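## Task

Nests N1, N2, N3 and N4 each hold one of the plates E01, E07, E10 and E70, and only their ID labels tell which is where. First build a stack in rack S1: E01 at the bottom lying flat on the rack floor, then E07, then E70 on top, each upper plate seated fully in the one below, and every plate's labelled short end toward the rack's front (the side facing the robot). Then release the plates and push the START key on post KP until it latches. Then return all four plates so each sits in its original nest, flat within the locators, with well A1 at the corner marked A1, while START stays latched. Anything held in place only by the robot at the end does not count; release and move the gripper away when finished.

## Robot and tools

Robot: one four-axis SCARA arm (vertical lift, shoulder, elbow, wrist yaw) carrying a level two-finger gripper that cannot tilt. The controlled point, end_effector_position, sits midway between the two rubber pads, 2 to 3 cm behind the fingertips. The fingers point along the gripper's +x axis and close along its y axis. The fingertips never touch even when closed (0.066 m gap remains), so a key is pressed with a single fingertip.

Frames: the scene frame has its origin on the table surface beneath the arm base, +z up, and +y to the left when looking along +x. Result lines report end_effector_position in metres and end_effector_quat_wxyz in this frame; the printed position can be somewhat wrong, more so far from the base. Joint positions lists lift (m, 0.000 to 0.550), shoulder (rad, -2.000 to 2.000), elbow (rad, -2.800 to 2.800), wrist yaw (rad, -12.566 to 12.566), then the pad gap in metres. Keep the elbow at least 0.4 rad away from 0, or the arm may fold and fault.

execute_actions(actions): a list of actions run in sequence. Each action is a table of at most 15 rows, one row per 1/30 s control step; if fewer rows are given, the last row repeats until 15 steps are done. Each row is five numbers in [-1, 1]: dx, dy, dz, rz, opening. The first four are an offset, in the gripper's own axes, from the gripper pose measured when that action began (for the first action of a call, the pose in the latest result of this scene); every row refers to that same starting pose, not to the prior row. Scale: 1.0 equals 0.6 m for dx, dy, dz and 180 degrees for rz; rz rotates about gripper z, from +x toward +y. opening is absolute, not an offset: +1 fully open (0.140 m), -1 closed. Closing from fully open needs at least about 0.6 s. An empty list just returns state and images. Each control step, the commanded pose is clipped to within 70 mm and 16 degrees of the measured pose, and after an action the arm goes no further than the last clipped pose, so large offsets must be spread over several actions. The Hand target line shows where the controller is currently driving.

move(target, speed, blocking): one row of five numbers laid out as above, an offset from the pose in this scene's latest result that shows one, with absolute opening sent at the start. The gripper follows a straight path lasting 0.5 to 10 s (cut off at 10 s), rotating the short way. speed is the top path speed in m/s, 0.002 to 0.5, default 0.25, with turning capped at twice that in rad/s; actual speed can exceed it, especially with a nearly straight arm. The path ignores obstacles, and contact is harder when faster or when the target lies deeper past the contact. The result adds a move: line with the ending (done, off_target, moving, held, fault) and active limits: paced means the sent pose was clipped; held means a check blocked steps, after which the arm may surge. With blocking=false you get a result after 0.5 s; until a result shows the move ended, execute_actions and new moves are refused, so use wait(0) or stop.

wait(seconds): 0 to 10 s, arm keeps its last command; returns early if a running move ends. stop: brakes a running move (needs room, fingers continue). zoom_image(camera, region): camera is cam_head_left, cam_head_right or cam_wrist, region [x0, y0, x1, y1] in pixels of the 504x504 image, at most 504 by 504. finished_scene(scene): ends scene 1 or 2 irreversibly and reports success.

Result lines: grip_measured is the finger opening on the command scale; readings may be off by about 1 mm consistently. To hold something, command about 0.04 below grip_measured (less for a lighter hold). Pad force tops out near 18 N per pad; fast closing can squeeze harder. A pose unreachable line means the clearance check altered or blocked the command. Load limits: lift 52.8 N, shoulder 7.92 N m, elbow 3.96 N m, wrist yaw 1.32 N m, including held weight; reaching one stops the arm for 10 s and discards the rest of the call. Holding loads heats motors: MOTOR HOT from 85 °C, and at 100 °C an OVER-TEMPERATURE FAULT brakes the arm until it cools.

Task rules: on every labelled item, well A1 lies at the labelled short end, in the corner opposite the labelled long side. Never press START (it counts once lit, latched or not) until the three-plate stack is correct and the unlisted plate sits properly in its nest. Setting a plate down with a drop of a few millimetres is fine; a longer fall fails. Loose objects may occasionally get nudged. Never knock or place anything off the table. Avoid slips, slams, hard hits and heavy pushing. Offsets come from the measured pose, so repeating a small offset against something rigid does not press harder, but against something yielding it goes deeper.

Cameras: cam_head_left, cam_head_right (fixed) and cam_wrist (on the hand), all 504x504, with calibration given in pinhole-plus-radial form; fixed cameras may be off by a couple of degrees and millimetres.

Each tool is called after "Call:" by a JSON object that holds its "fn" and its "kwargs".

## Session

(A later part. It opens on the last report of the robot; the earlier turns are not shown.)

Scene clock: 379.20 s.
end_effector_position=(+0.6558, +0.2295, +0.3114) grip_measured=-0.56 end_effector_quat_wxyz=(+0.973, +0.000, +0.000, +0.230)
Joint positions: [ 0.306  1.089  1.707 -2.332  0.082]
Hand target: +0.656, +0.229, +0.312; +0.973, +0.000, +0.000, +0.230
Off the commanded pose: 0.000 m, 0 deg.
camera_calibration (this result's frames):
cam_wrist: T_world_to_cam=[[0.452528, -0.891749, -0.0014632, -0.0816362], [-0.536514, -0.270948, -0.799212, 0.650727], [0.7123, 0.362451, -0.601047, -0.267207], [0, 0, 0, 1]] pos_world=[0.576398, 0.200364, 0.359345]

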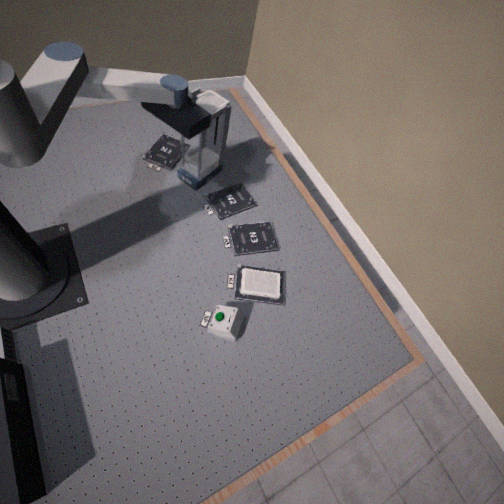

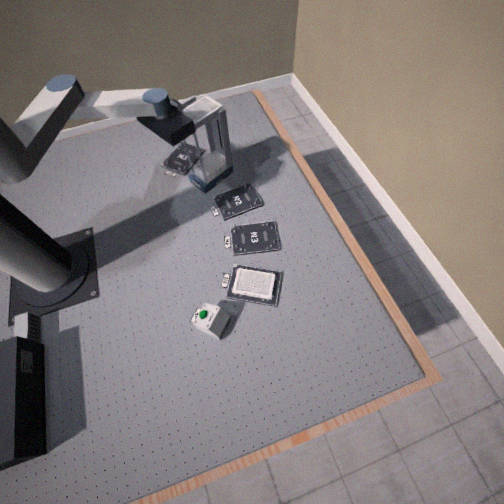

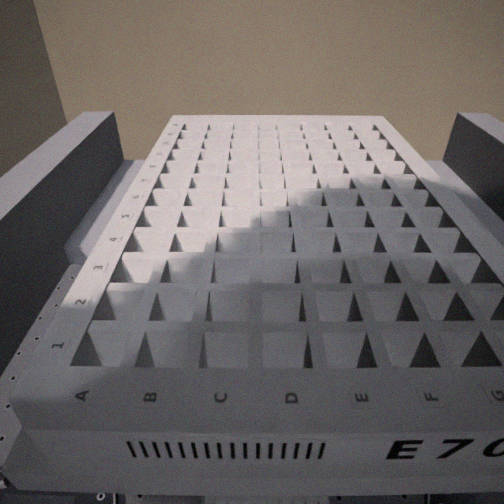

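Call:
{"fn": "move", "kwargs": {"target": [0, 0, -0.364908, 0, -0.61], "speed": 0.15}}

Call:
{"fn": "execute_actions", "kwargs": {"actions": [[[0,0,-0.0016,0,-0.61]],[[0,0,-0.0016,0,-0.61]],[[0,0,-0.0016,0,-0.61]]]}}

Scene clock: 384.20 s.
end_effector_position=(+0.6558, +0.2295, +0.0924) grip_measured=-0.56 end_effector_quat_wxyz=(+0.973, +0.000, +0.000, +0.230)
Joint positions: [ 0.087  1.089  1.707 -2.332  0.082]
Hand target: +0.656, +0.229, +0.093; +0.973, +0.000, +0.000, +0.230
Off the commanded pose: 0.000 m, 0 deg.
move: done
camera_calibration (this result's frames):
cam_wrist: T_world_to_cam=[[0.452484, -0.891772, -0.0014632, -0.0819378], [-0.536527, -0.270922, -0.799212, 0.475678], [0.712318, 0.362415, -0.601047, -0.398848], [0, 0, 0, 1]] pos_world=[0.576396, 0.20035, 0.140321]

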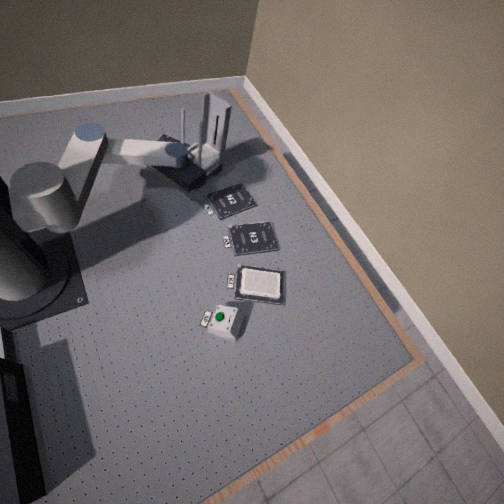

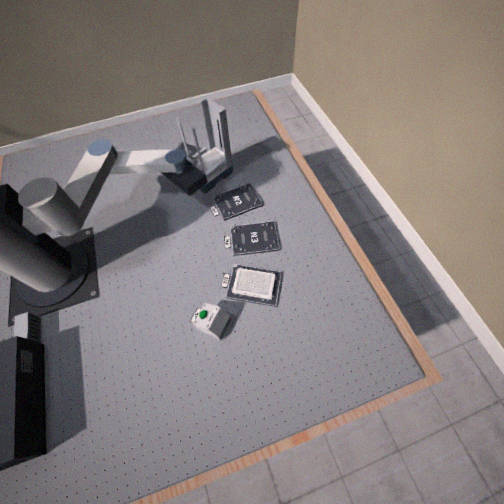

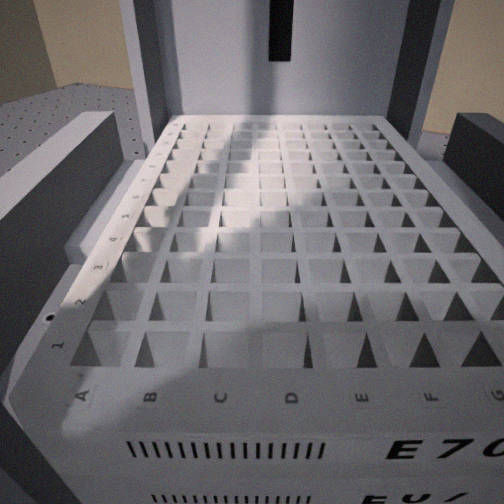

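Scene clock: 385.70 s.
end_effector_position=(+0.6558, +0.2295, +0.0894) grip_measured=-0.56 end_effector_quat_wxyz=(+0.973, +0.000, +0.000, +0.230)
Joint positions: [ 0.084  1.089  1.707 -2.332  0.082]
Hand target: +0.656, +0.229, +0.089; +0.973, +0.000, +0.000, +0.230
Off the commanded pose: 0.000 m, 0 deg.
camera_calibration (this result's frames):
cam_wrist: T_world_to_cam=[[0.452482, -0.891772, -0.0014632, -0.0819417], [-0.536527, -0.270921, -0.799212, 0.473223], [0.712319, 0.362414, -0.601047, -0.400694], [0, 0, 0, 1]] pos_world=[0.576396, 0.20035, 0.13725]

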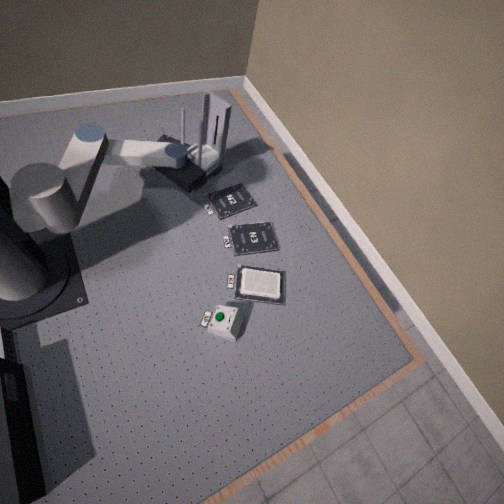

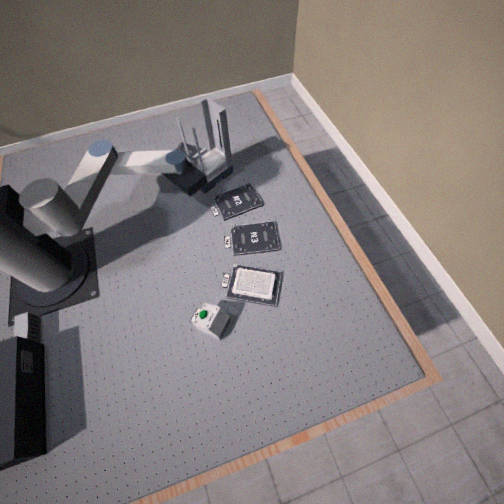

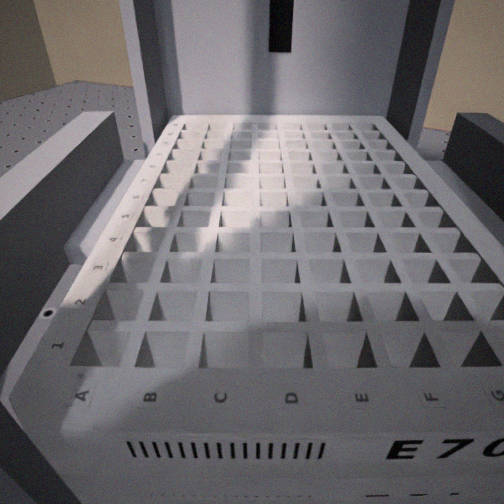

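Call:
{"fn": "execute_actions", "kwargs": {"actions": [[[0,0,0,0,-0.56],[0,0,0,0,-0.52],[0,0,0,0,-0.46],[0,0,0,0,-0.38],[0,0,0,0,-0.30],[0,0,0,0,-0.22],[0,0,0,0,-0.14],[0,0,0,0,-0.08]]]}}

Call:
{"fn": "zoom_image", "kwargs": {"camera": "cam_wrist", "region": [355, 100, 415, 150]}}

Call:
{"fn": "move", "kwargs": {"target": [-0.2, 0, 0, 0, -0.08], "speed": 0.15}}

Call:
{"fn": "zoom_image", "kwargs": {"camera": "cam_wrist", "region": [140, 40, 420, 260]}}

Scene clock: 389.17 s.
end_effector_position=(+0.6558, +0.2295, +0.0894) grip_measured=-0.08 end_effector_quat_wxyz=(+0.973, +0.000, +0.000, +0.230)
Joint positions: [ 0.084  1.089  1.707 -2.332  0.1  ]
Hand target: +0.656, +0.229, +0.089; +0.973, +0.000, +0.000, +0.230
Off the commanded pose: 0.000 m, 0 deg.
camera_calibration (this result's frames):
cam_wrist: T_world_to_cam=[[0.452482, -0.891773, -0.0014632, -0.0819412], [-0.536528, -0.27092, -0.799212, 0.473223], [0.712319, 0.362414, -0.601047, -0.400694], [0, 0, 0, 1]] pos_world=[0.576396, 0.20035, 0.13725]

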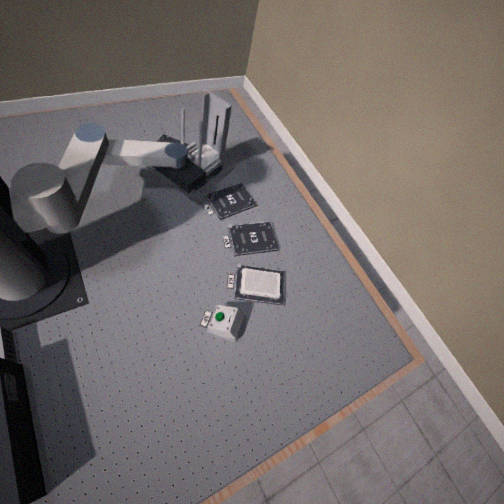

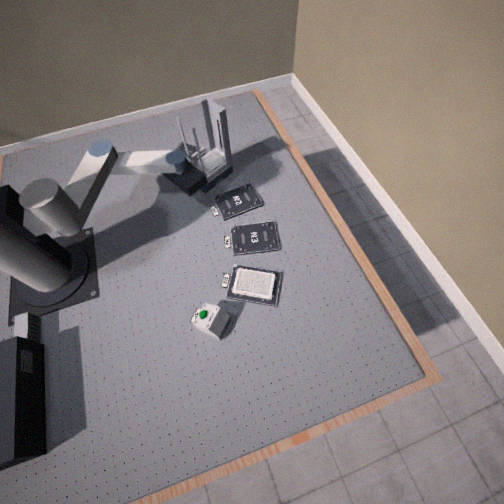

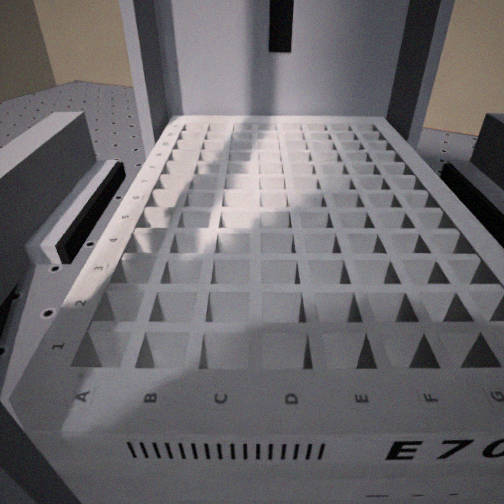

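Region (355, 100, 415, 150) of cam_wrist's 504x504 image, scaled by 8.400, with more detail than that image has.

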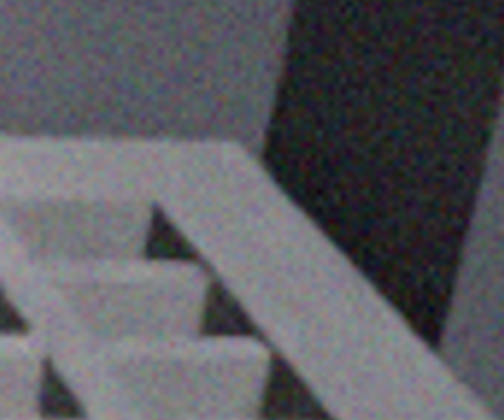

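Scene clock: 390.30 s.
end_effector_position=(+0.5484, +0.1756, +0.0894) grip_measured=-0.08 end_effector_quat_wxyz=(+0.973, +0.000, +0.000, +0.230)
Joint positions: [ 0.084  1.325  1.094 -1.956  0.1  ]
Hand target: +0.548, +0.176, +0.089; +0.973, +0.000, +0.000, +0.230
Off the commanded pose: 0.000 m, 0 deg.
move: done
camera_calibration (this result's frames):
cam_wrist: T_world_to_cam=[[0.452142, -0.891945, -0.0014632, -0.0811756], [-0.536631, -0.270716, -0.799212, 0.401071], [0.712457, 0.362142, -0.601047, -0.304755], [0, 0, 0, 1]] pos_world=[0.469055, 0.146537, 0.137249]

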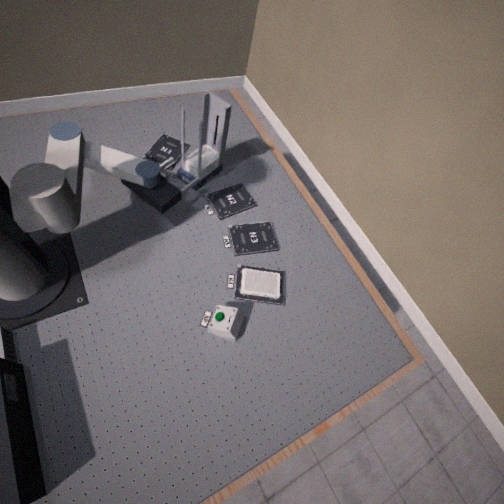

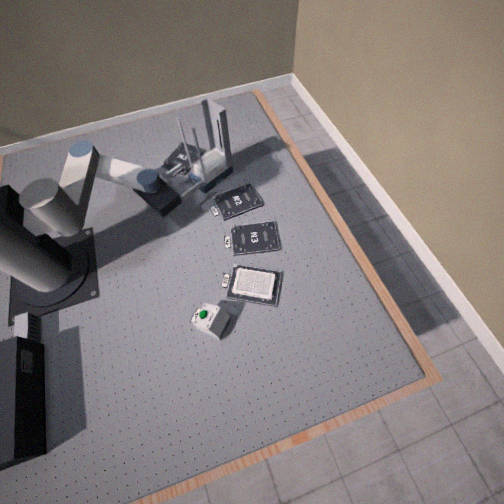

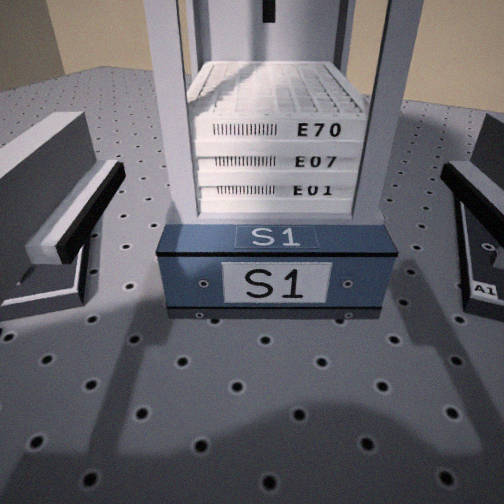

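Region (140, 40, 420, 260) of cam_wrist's 504x504 image, scaled by 1.800, with more detail than that image has; it fills the top 396 rows of this view, and the rest is white.

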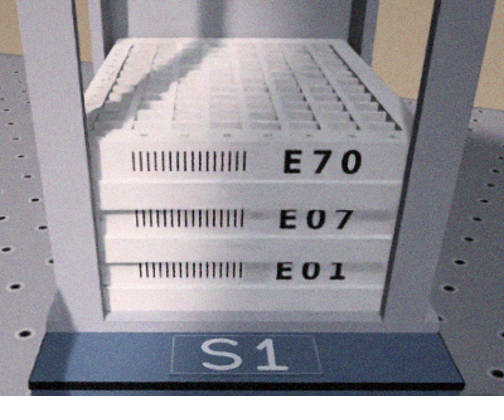

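Call:
{"fn": "move", "kwargs": {"target": [-0.55217, -0.560535, 0.13433, -0.4255, -1.0], "speed": 0.35}}

Scene clock: 403.90 s.
end_effector_position=(+0.4028, -0.2733, +0.1700) grip_measured=-0.99 end_effector_quat_wxyz=(+0.906, +0.000, +0.000, -0.423)
Joint positions: [ 0.165  0.102  0.843 -1.817  0.066]
Hand target: +0.403, -0.273, +0.170; +0.906, +0.000, +0.000, -0.423
Off the commanded pose: 0.000 m, 0 deg.
move: done
camera_calibration (this result's frames):
cam_wrist: T_world_to_cam=[[-0.762636, -0.646826, -0.0014632, 0.140696], [-0.387882, 0.459137, -0.799212, 0.405352], [0.517623, -0.60894, -0.601047, -0.176875], [0, 0, 0, 1]] pos_world=[0.356083, -0.202812, 0.217858]

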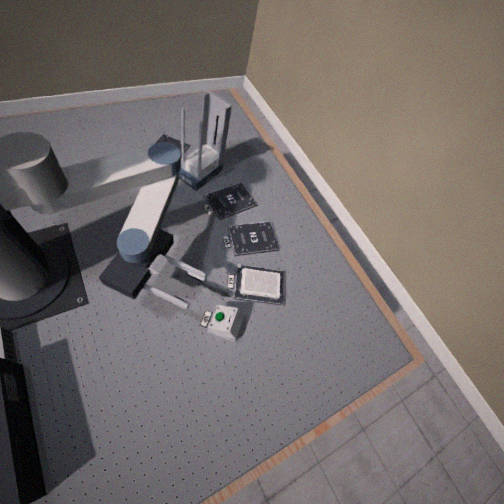

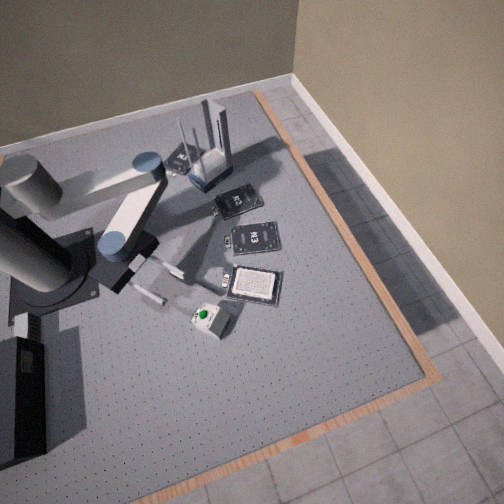

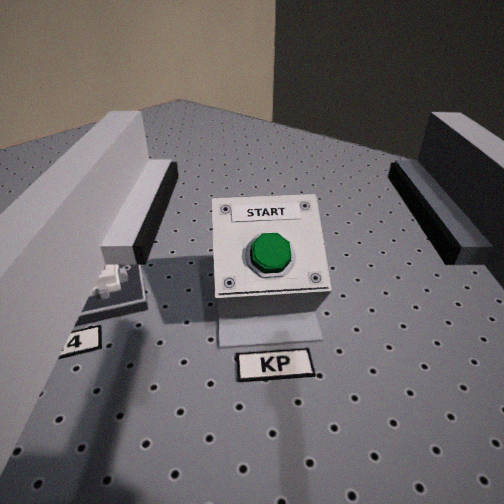

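Call:
{"fn": "zoom_image", "kwargs": {"camera": "cam_wrist", "region": [190, 180, 350, 390]}}

Region (190, 180, 350, 390) of cam_wrist's 504x504 image, scaled by 2.400, with more detail than that image has; it fills the left 384 columns of this view, and the rest is white.

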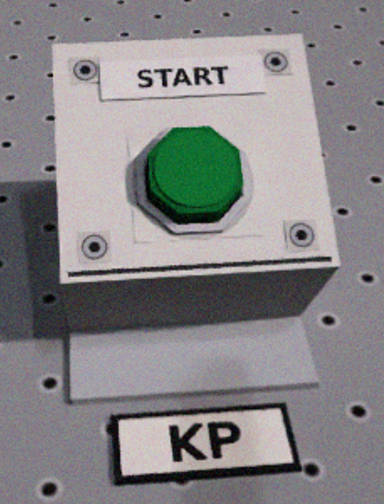

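Call:
{"fn": "move", "kwargs": {"target": [0.124855, -0.074285, -0.10833, 0.028544, -1.0], "speed": 0.15}}

Call:
{"fn": "zoom_image", "kwargs": {"camera": "cam_head_left", "region": [170, 250, 300, 350]}}

Call:
{"fn": "zoom_image", "kwargs": {"camera": "cam_head_right", "region": [160, 250, 290, 350]}}

Scene clock: 434.87 s.
end_effector_position=(+0.4169, -0.3593, +0.1049) grip_measured=-0.99 end_effector_quat_wxyz=(+0.924, +0.000, +0.000, -0.382)
Joint positions: [ 0.1   -0.214  1.208 -1.776  0.066]
Hand target: +0.417, -0.359, +0.105; +0.924, +0.000, +0.000, -0.382
Off the commanded pose: 0.000 m, 0 deg.
move: done
camera_calibration (this result's frames):
cam_wrist: T_world_to_cam=[[-0.701477, -0.712691, -0.0014632, 0.0465097], [-0.427541, 0.422455, -0.799212, 0.401684], [0.570209, -0.560003, -0.601047, -0.280021], [0, 0, 0, 1]] pos_world=[0.364033, -0.293359, 0.152793]

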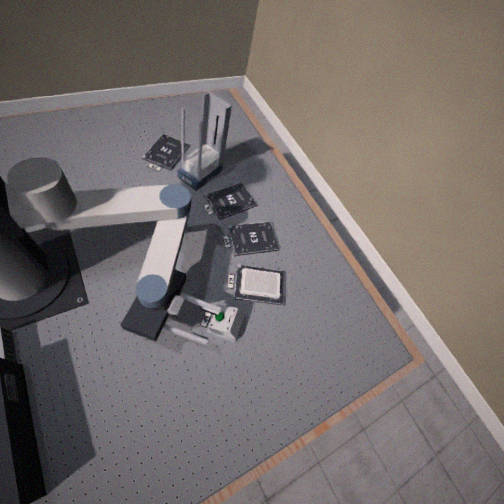

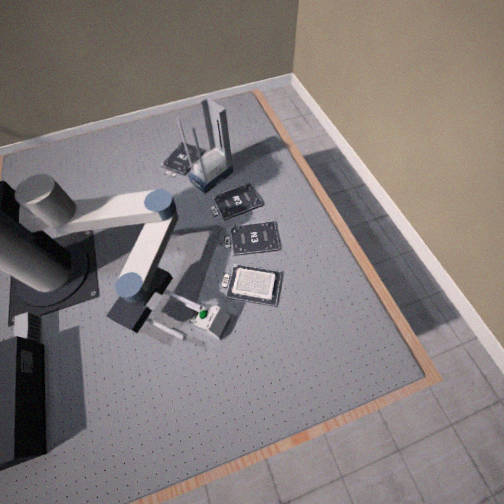

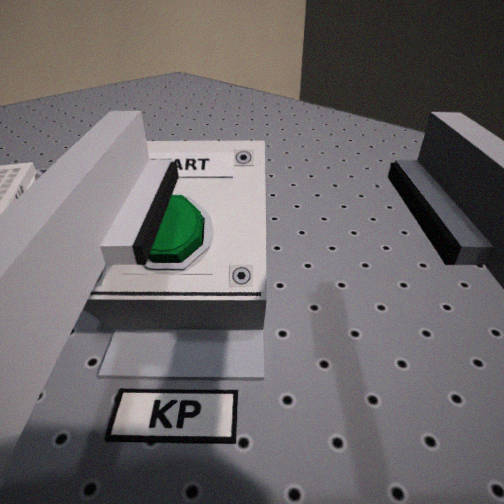

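Region (170, 250, 300, 350) of cam_head_left's 504x504 image, scaled by 3.877, with more detail than that image has; it fills the top 388 rows of this view, and the rest is white.

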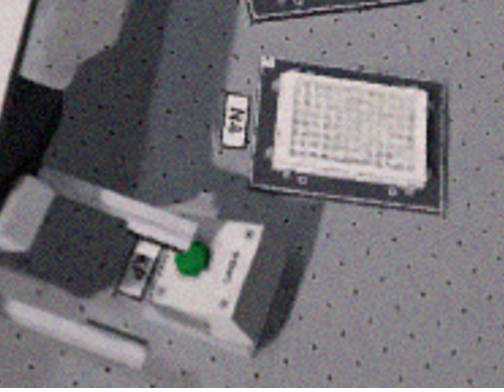

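Region (160, 250, 290, 350) of cam_head_right's 504x504 image, scaled by 3.877, with more detail than that image has; it fills the top 388 rows of this view, and the rest is white.

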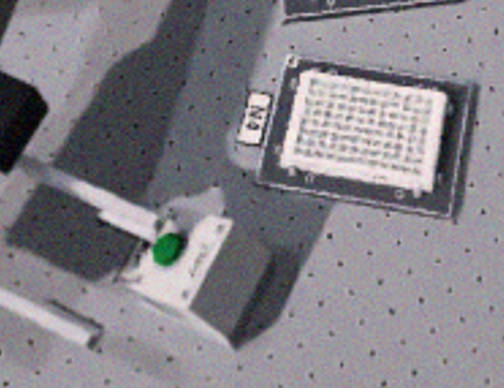

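Call:
{"fn": "zoom_image", "kwargs": {"camera": "cam_wrist", "region": [90, 130, 290, 310]}}

Region (90, 130, 290, 310) of cam_wrist's 504x504 image, scaled by 2.520, with more detail than that image has; it fills the top 454 rows of this view, and the rest is white.

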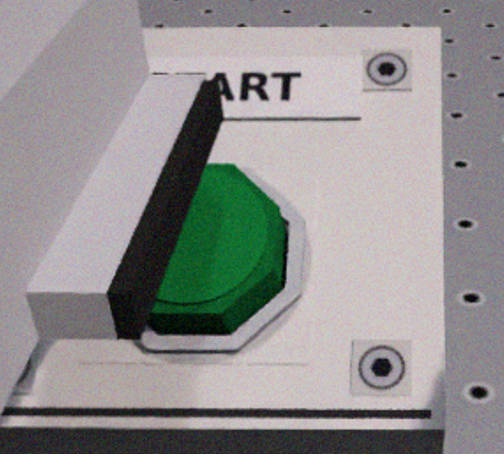

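Call:
{"fn": "move", "kwargs": {"target": [0.01217, -0.002, -0.02483, 0, -1.0], "speed": 0.04}}

Call:
{"fn": "execute_actions", "kwargs": {"actions": [[[0,0,-0.0016,0,-1.0]],[[0,0,-0.0016,0,-1.0]],[[0,0,-0.0016,0,-1.0]],[[0,0,-0.0016,0,-1.0]]]}}

Scene clock: 450.83 s.
end_effector_position=(+0.4213, -0.3653, +0.0899) grip_measured=-0.99 end_effector_quat_wxyz=(+0.924, +0.000, +0.000, -0.381)
Joint positions: [ 0.085 -0.224  1.243 -1.801  0.066]
Hand target: +0.421, -0.365, +0.090; +0.924, +0.000, +0.000, -0.382
Off the commanded pose: 0.000 m, 0 deg.
move: done
camera_calibration (this result's frames):
cam_wrist: T_world_to_cam=[[-0.7012, -0.712963, -0.0014632, 0.0451299], [-0.427705, 0.422289, -0.799212, 0.394124], [0.570426, -0.559782, -0.601047, -0.294862], [0, 0, 0, 1]] pos_world=[0.368411, -0.299317, 0.137828]

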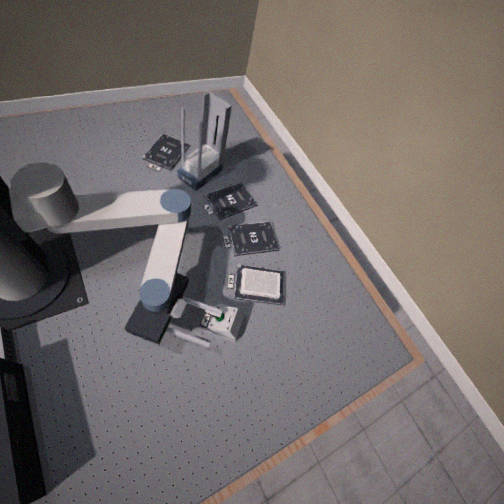

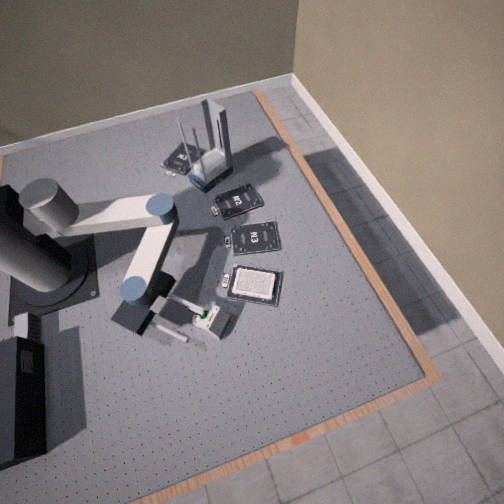

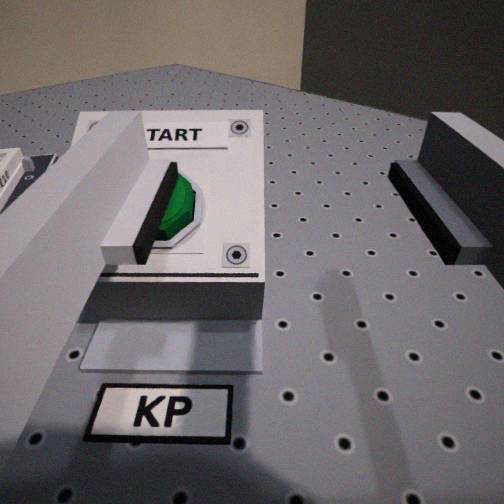

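Scene clock: 452.83 s.
end_effector_position=(+0.4213, -0.3653, +0.0860) grip_measured=-0.99 end_effector_quat_wxyz=(+0.924, +0.000, +0.000, -0.381)
Joint positions: [ 0.081 -0.224  1.242 -1.801  0.066]
Hand target: +0.421, -0.365, +0.086; +0.924, +0.000, +0.000, -0.381
Off the commanded pose: 0.000 m, 0 deg.
camera_calibration (this result's frames):
cam_wrist: T_world_to_cam=[[-0.701225, -0.712939, -0.0014632, 0.0451322], [-0.427691, 0.422304, -0.799212, 0.390964], [0.570407, -0.559802, -0.601047, -0.2972], [0, 0, 0, 1]] pos_world=[0.368384, -0.299302, 0.133898]

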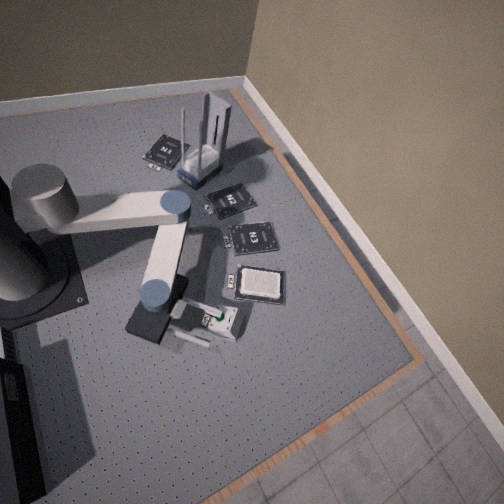

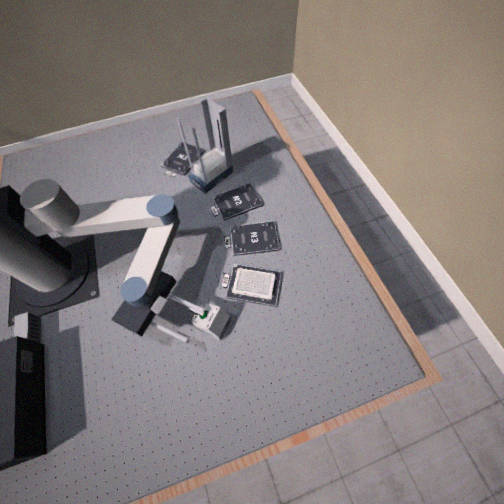

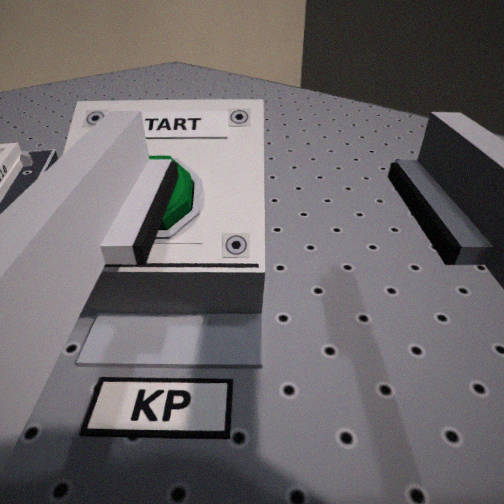

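Call:
{"fn": "execute_actions", "kwargs": {"actions": [[[0.0007,0,-0.0012,0,-1.0]],[[0.0007,0,-0.0012,0,-1.0]],[[0.0007,0,-0.0012,0,-1.0]],[[0.0007,0,-0.0012,0,-1.0]],[[0.0007,0,-0.0012,0,-1.0]],[[0.0007,0,-0.0012,0,-1.0]]]}}

Scene clock: 457.83 s.
end_effector_position=(+0.4225, -0.3665, +0.0826) grip_measured=-0.99 end_effector_quat_wxyz=(+0.925, +0.000, +0.000, -0.381)
Joint positions: [ 0.078 -0.226  1.25  -1.807  0.066]
Hand target: +0.423, -0.367, +0.082; +0.924, +0.000, +0.000, -0.381
Off the commanded pose: 0.000 m, 0 deg.
camera_calibration (this result's frames):
cam_wrist: T_world_to_cam=[[-0.700914, -0.713245, -0.0014632, 0.0448867], [-0.427875, 0.422117, -0.799212, 0.389308], [0.570652, -0.559553, -0.601047, -0.300629], [0, 0, 0, 1]] pos_world=[0.369591, -0.300536, 0.130513]

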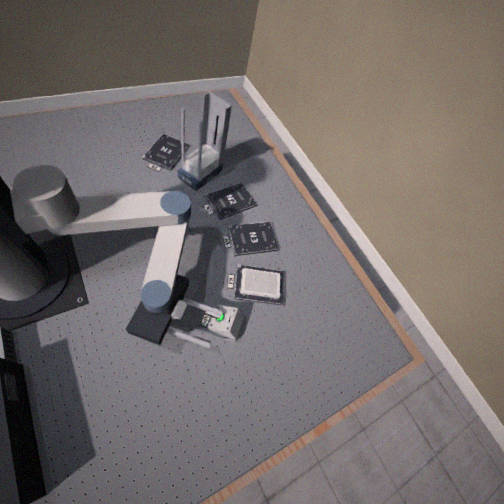

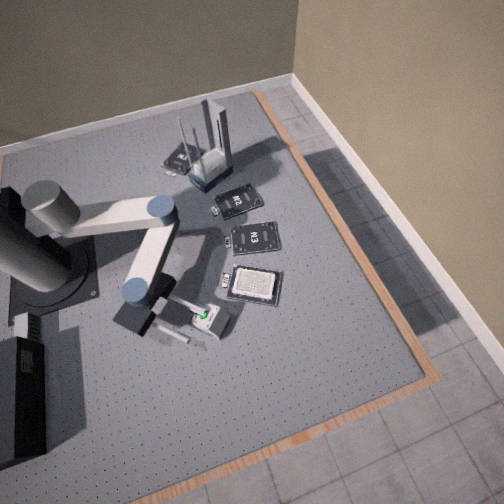

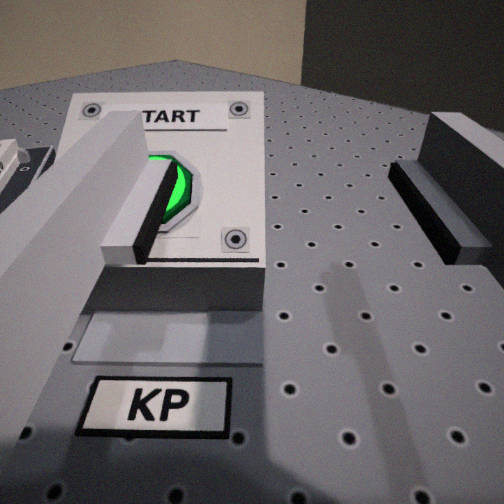

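It's lit. Continue pressing until it stalls.

Call:
{"fn": "execute_actions", "kwargs": {"actions": [[[0.0007,0,-0.0012,0,-1.0]],[[0.0007,0,-0.0012,0,-1.0]],[[0.0007,0,-0.0012,0,-1.0]]]}}

Scene clock: 461.67 s.
end_effector_position=(+0.4230, -0.3670, +0.0812) grip_measured=-0.99 end_effector_quat_wxyz=(+0.925, +0.000, +0.000, -0.381)
Joint positions: [ 0.076 -0.227  1.254 -1.809  0.066]
Hand target: +0.423, -0.367, +0.081; +0.925, +0.000, +0.000, -0.381
Off the commanded pose: 0.000 m, 0 deg.
camera_calibration (this result's frames):
cam_wrist: T_world_to_cam=[[-0.700701, -0.713454, -0.0014632, 0.0447067], [-0.428001, 0.42199, -0.799212, 0.388595], [0.570818, -0.559383, -0.601047, -0.302108], [0, 0, 0, 1]] pos_world=[0.370094, -0.301081, 0.129054]

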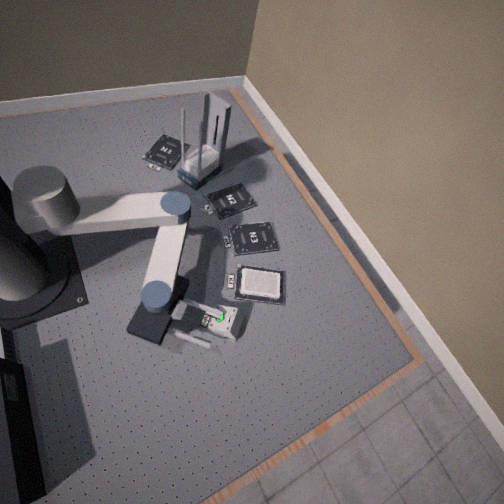

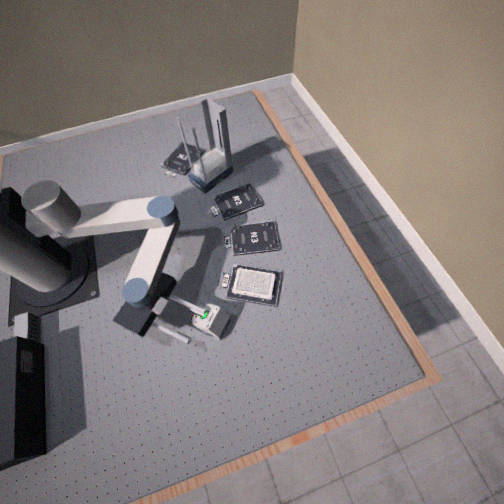

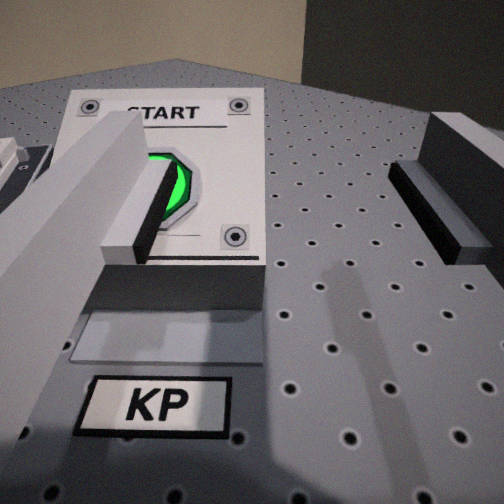

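Call:
{"fn": "execute_actions", "kwargs": {"actions": [[[0.0007,0,-0.0012,0,-1.0]],[[0.0007,0,-0.0012,0,-1.0]]]}}

Scene clock: 464.67 s.
end_effector_position=(+0.4230, -0.3670, +0.0810) grip_measured=-0.99 end_effector_quat_wxyz=(+0.925, +0.000, +0.000, -0.381)
Joint positions: [ 0.076 -0.227  1.254 -1.808  0.066]
Hand target: +0.423, -0.367, +0.080; +0.925, +0.000, +0.000, -0.381
Off the commanded pose: 0.001 m, 0 deg.
camera_calibration (this result's frames):
cam_wrist: T_world_to_cam=[[-0.700163, -0.713982, -0.0014632, 0.0442627], [-0.428319, 0.421667, -0.799212, 0.388511], [0.57124, -0.558952, -0.601047, -0.302267], [0, 0, 0, 1]] pos_world=[0.370065, -0.301172, 0.128891]

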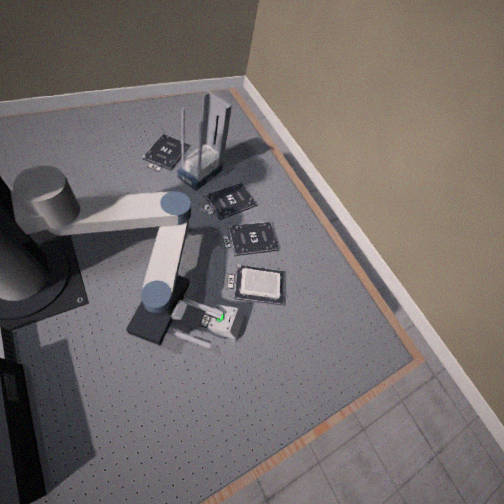

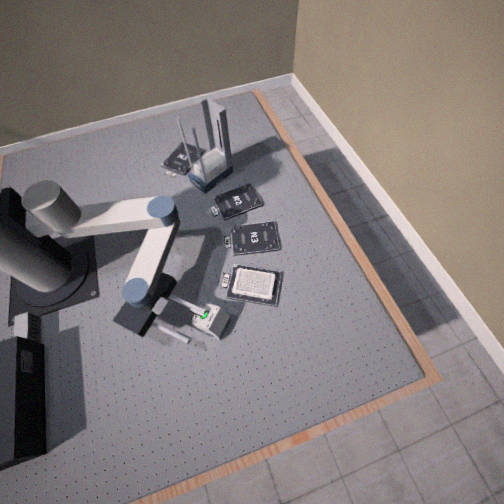

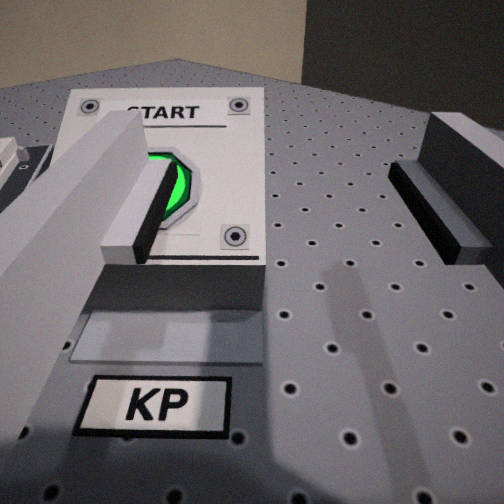

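Stalled at the bottom. Lift off.

Call:
{"fn": "move", "kwargs": {"target": [-0.05, 0, 0.07, 0, -1.0], "speed": 0.1}}

Scene clock: 467.20 s.
end_effector_position=(+0.4016, -0.3460, +0.1231) grip_measured=-0.99 end_effector_quat_wxyz=(+0.925, +0.000, +0.000, -0.381)
Joint positions: [ 0.118 -0.207  1.119 -1.694  0.066]
Hand target: +0.402, -0.346, +0.123; +0.925, +0.000, +0.000, -0.381
Off the commanded pose: 0.000 m, 0 deg.
move: done
camera_calibration (this result's frames):
cam_wrist: T_world_to_cam=[[-0.700606, -0.713547, -0.0014632, 0.0446721], [-0.428057, 0.421933, -0.799212, 0.404048], [0.570893, -0.559307, -0.601047, -0.252939], [0, 0, 0, 1]] pos_world=[0.348655, -0.280076, 0.170957]

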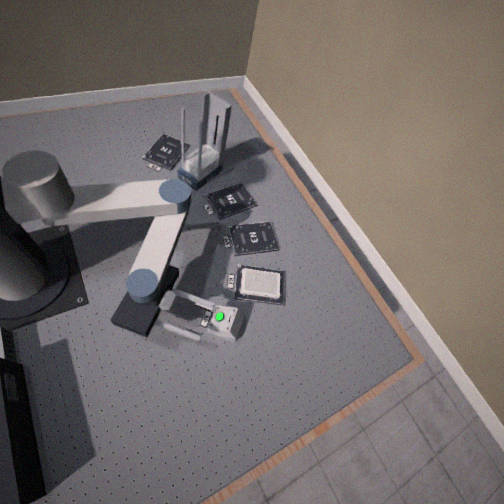

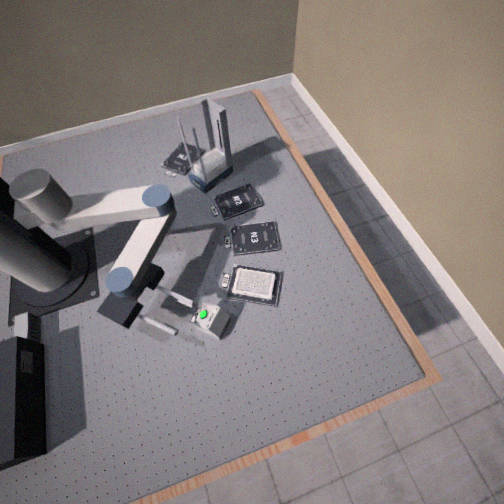

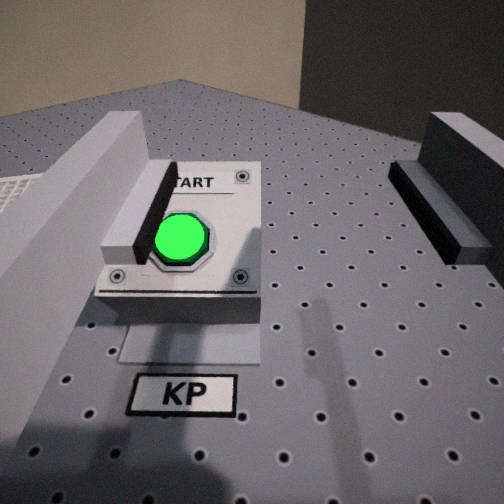

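Call:
{"fn": "move", "kwargs": {"target": [-0.438548, 0.789707, -0.056762, 0.39655, -0.08], "speed": 0.35}}

Scene clock: 476.13 s.
end_effector_position=(+0.5483, +0.1757, +0.0890) grip_measured=-0.08 end_effector_quat_wxyz=(+0.973, +0.000, +0.000, +0.230)
Joint positions: [ 0.084  1.325  1.094 -1.955  0.1  ]
Hand target: +0.548, +0.176, +0.089; +0.973, +0.000, +0.000, +0.230
Off the commanded pose: 0.000 m, 0 deg.
move: done
camera_calibration (this result's frames):
cam_wrist: T_world_to_cam=[[0.453057, -0.89148, -0.0014632, -0.0816361], [-0.536353, -0.271267, -0.799212, 0.400711], [0.712085, 0.362874, -0.601047, -0.304814], [0, 0, 0, 1]] pos_world=[0.468962, 0.146532, 0.136926]

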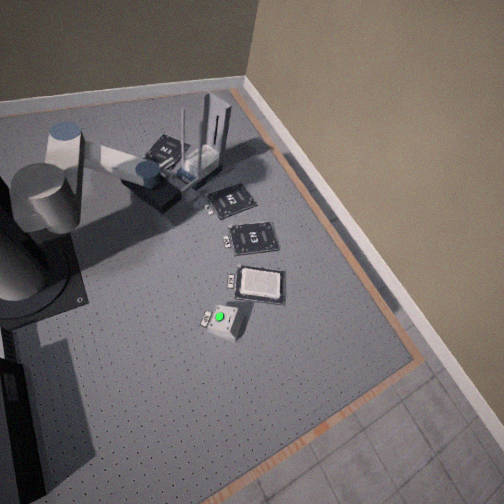

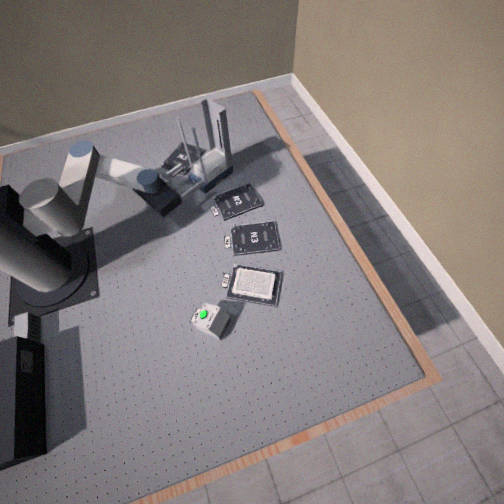

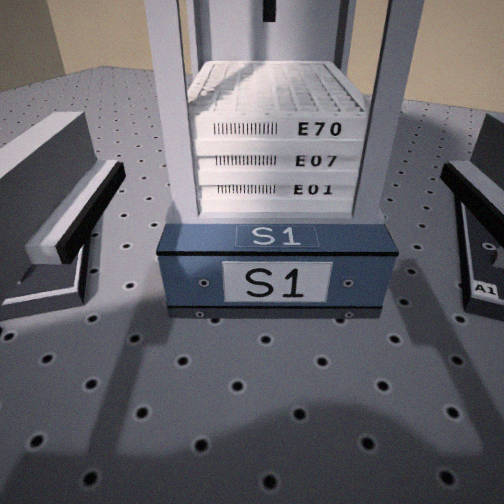

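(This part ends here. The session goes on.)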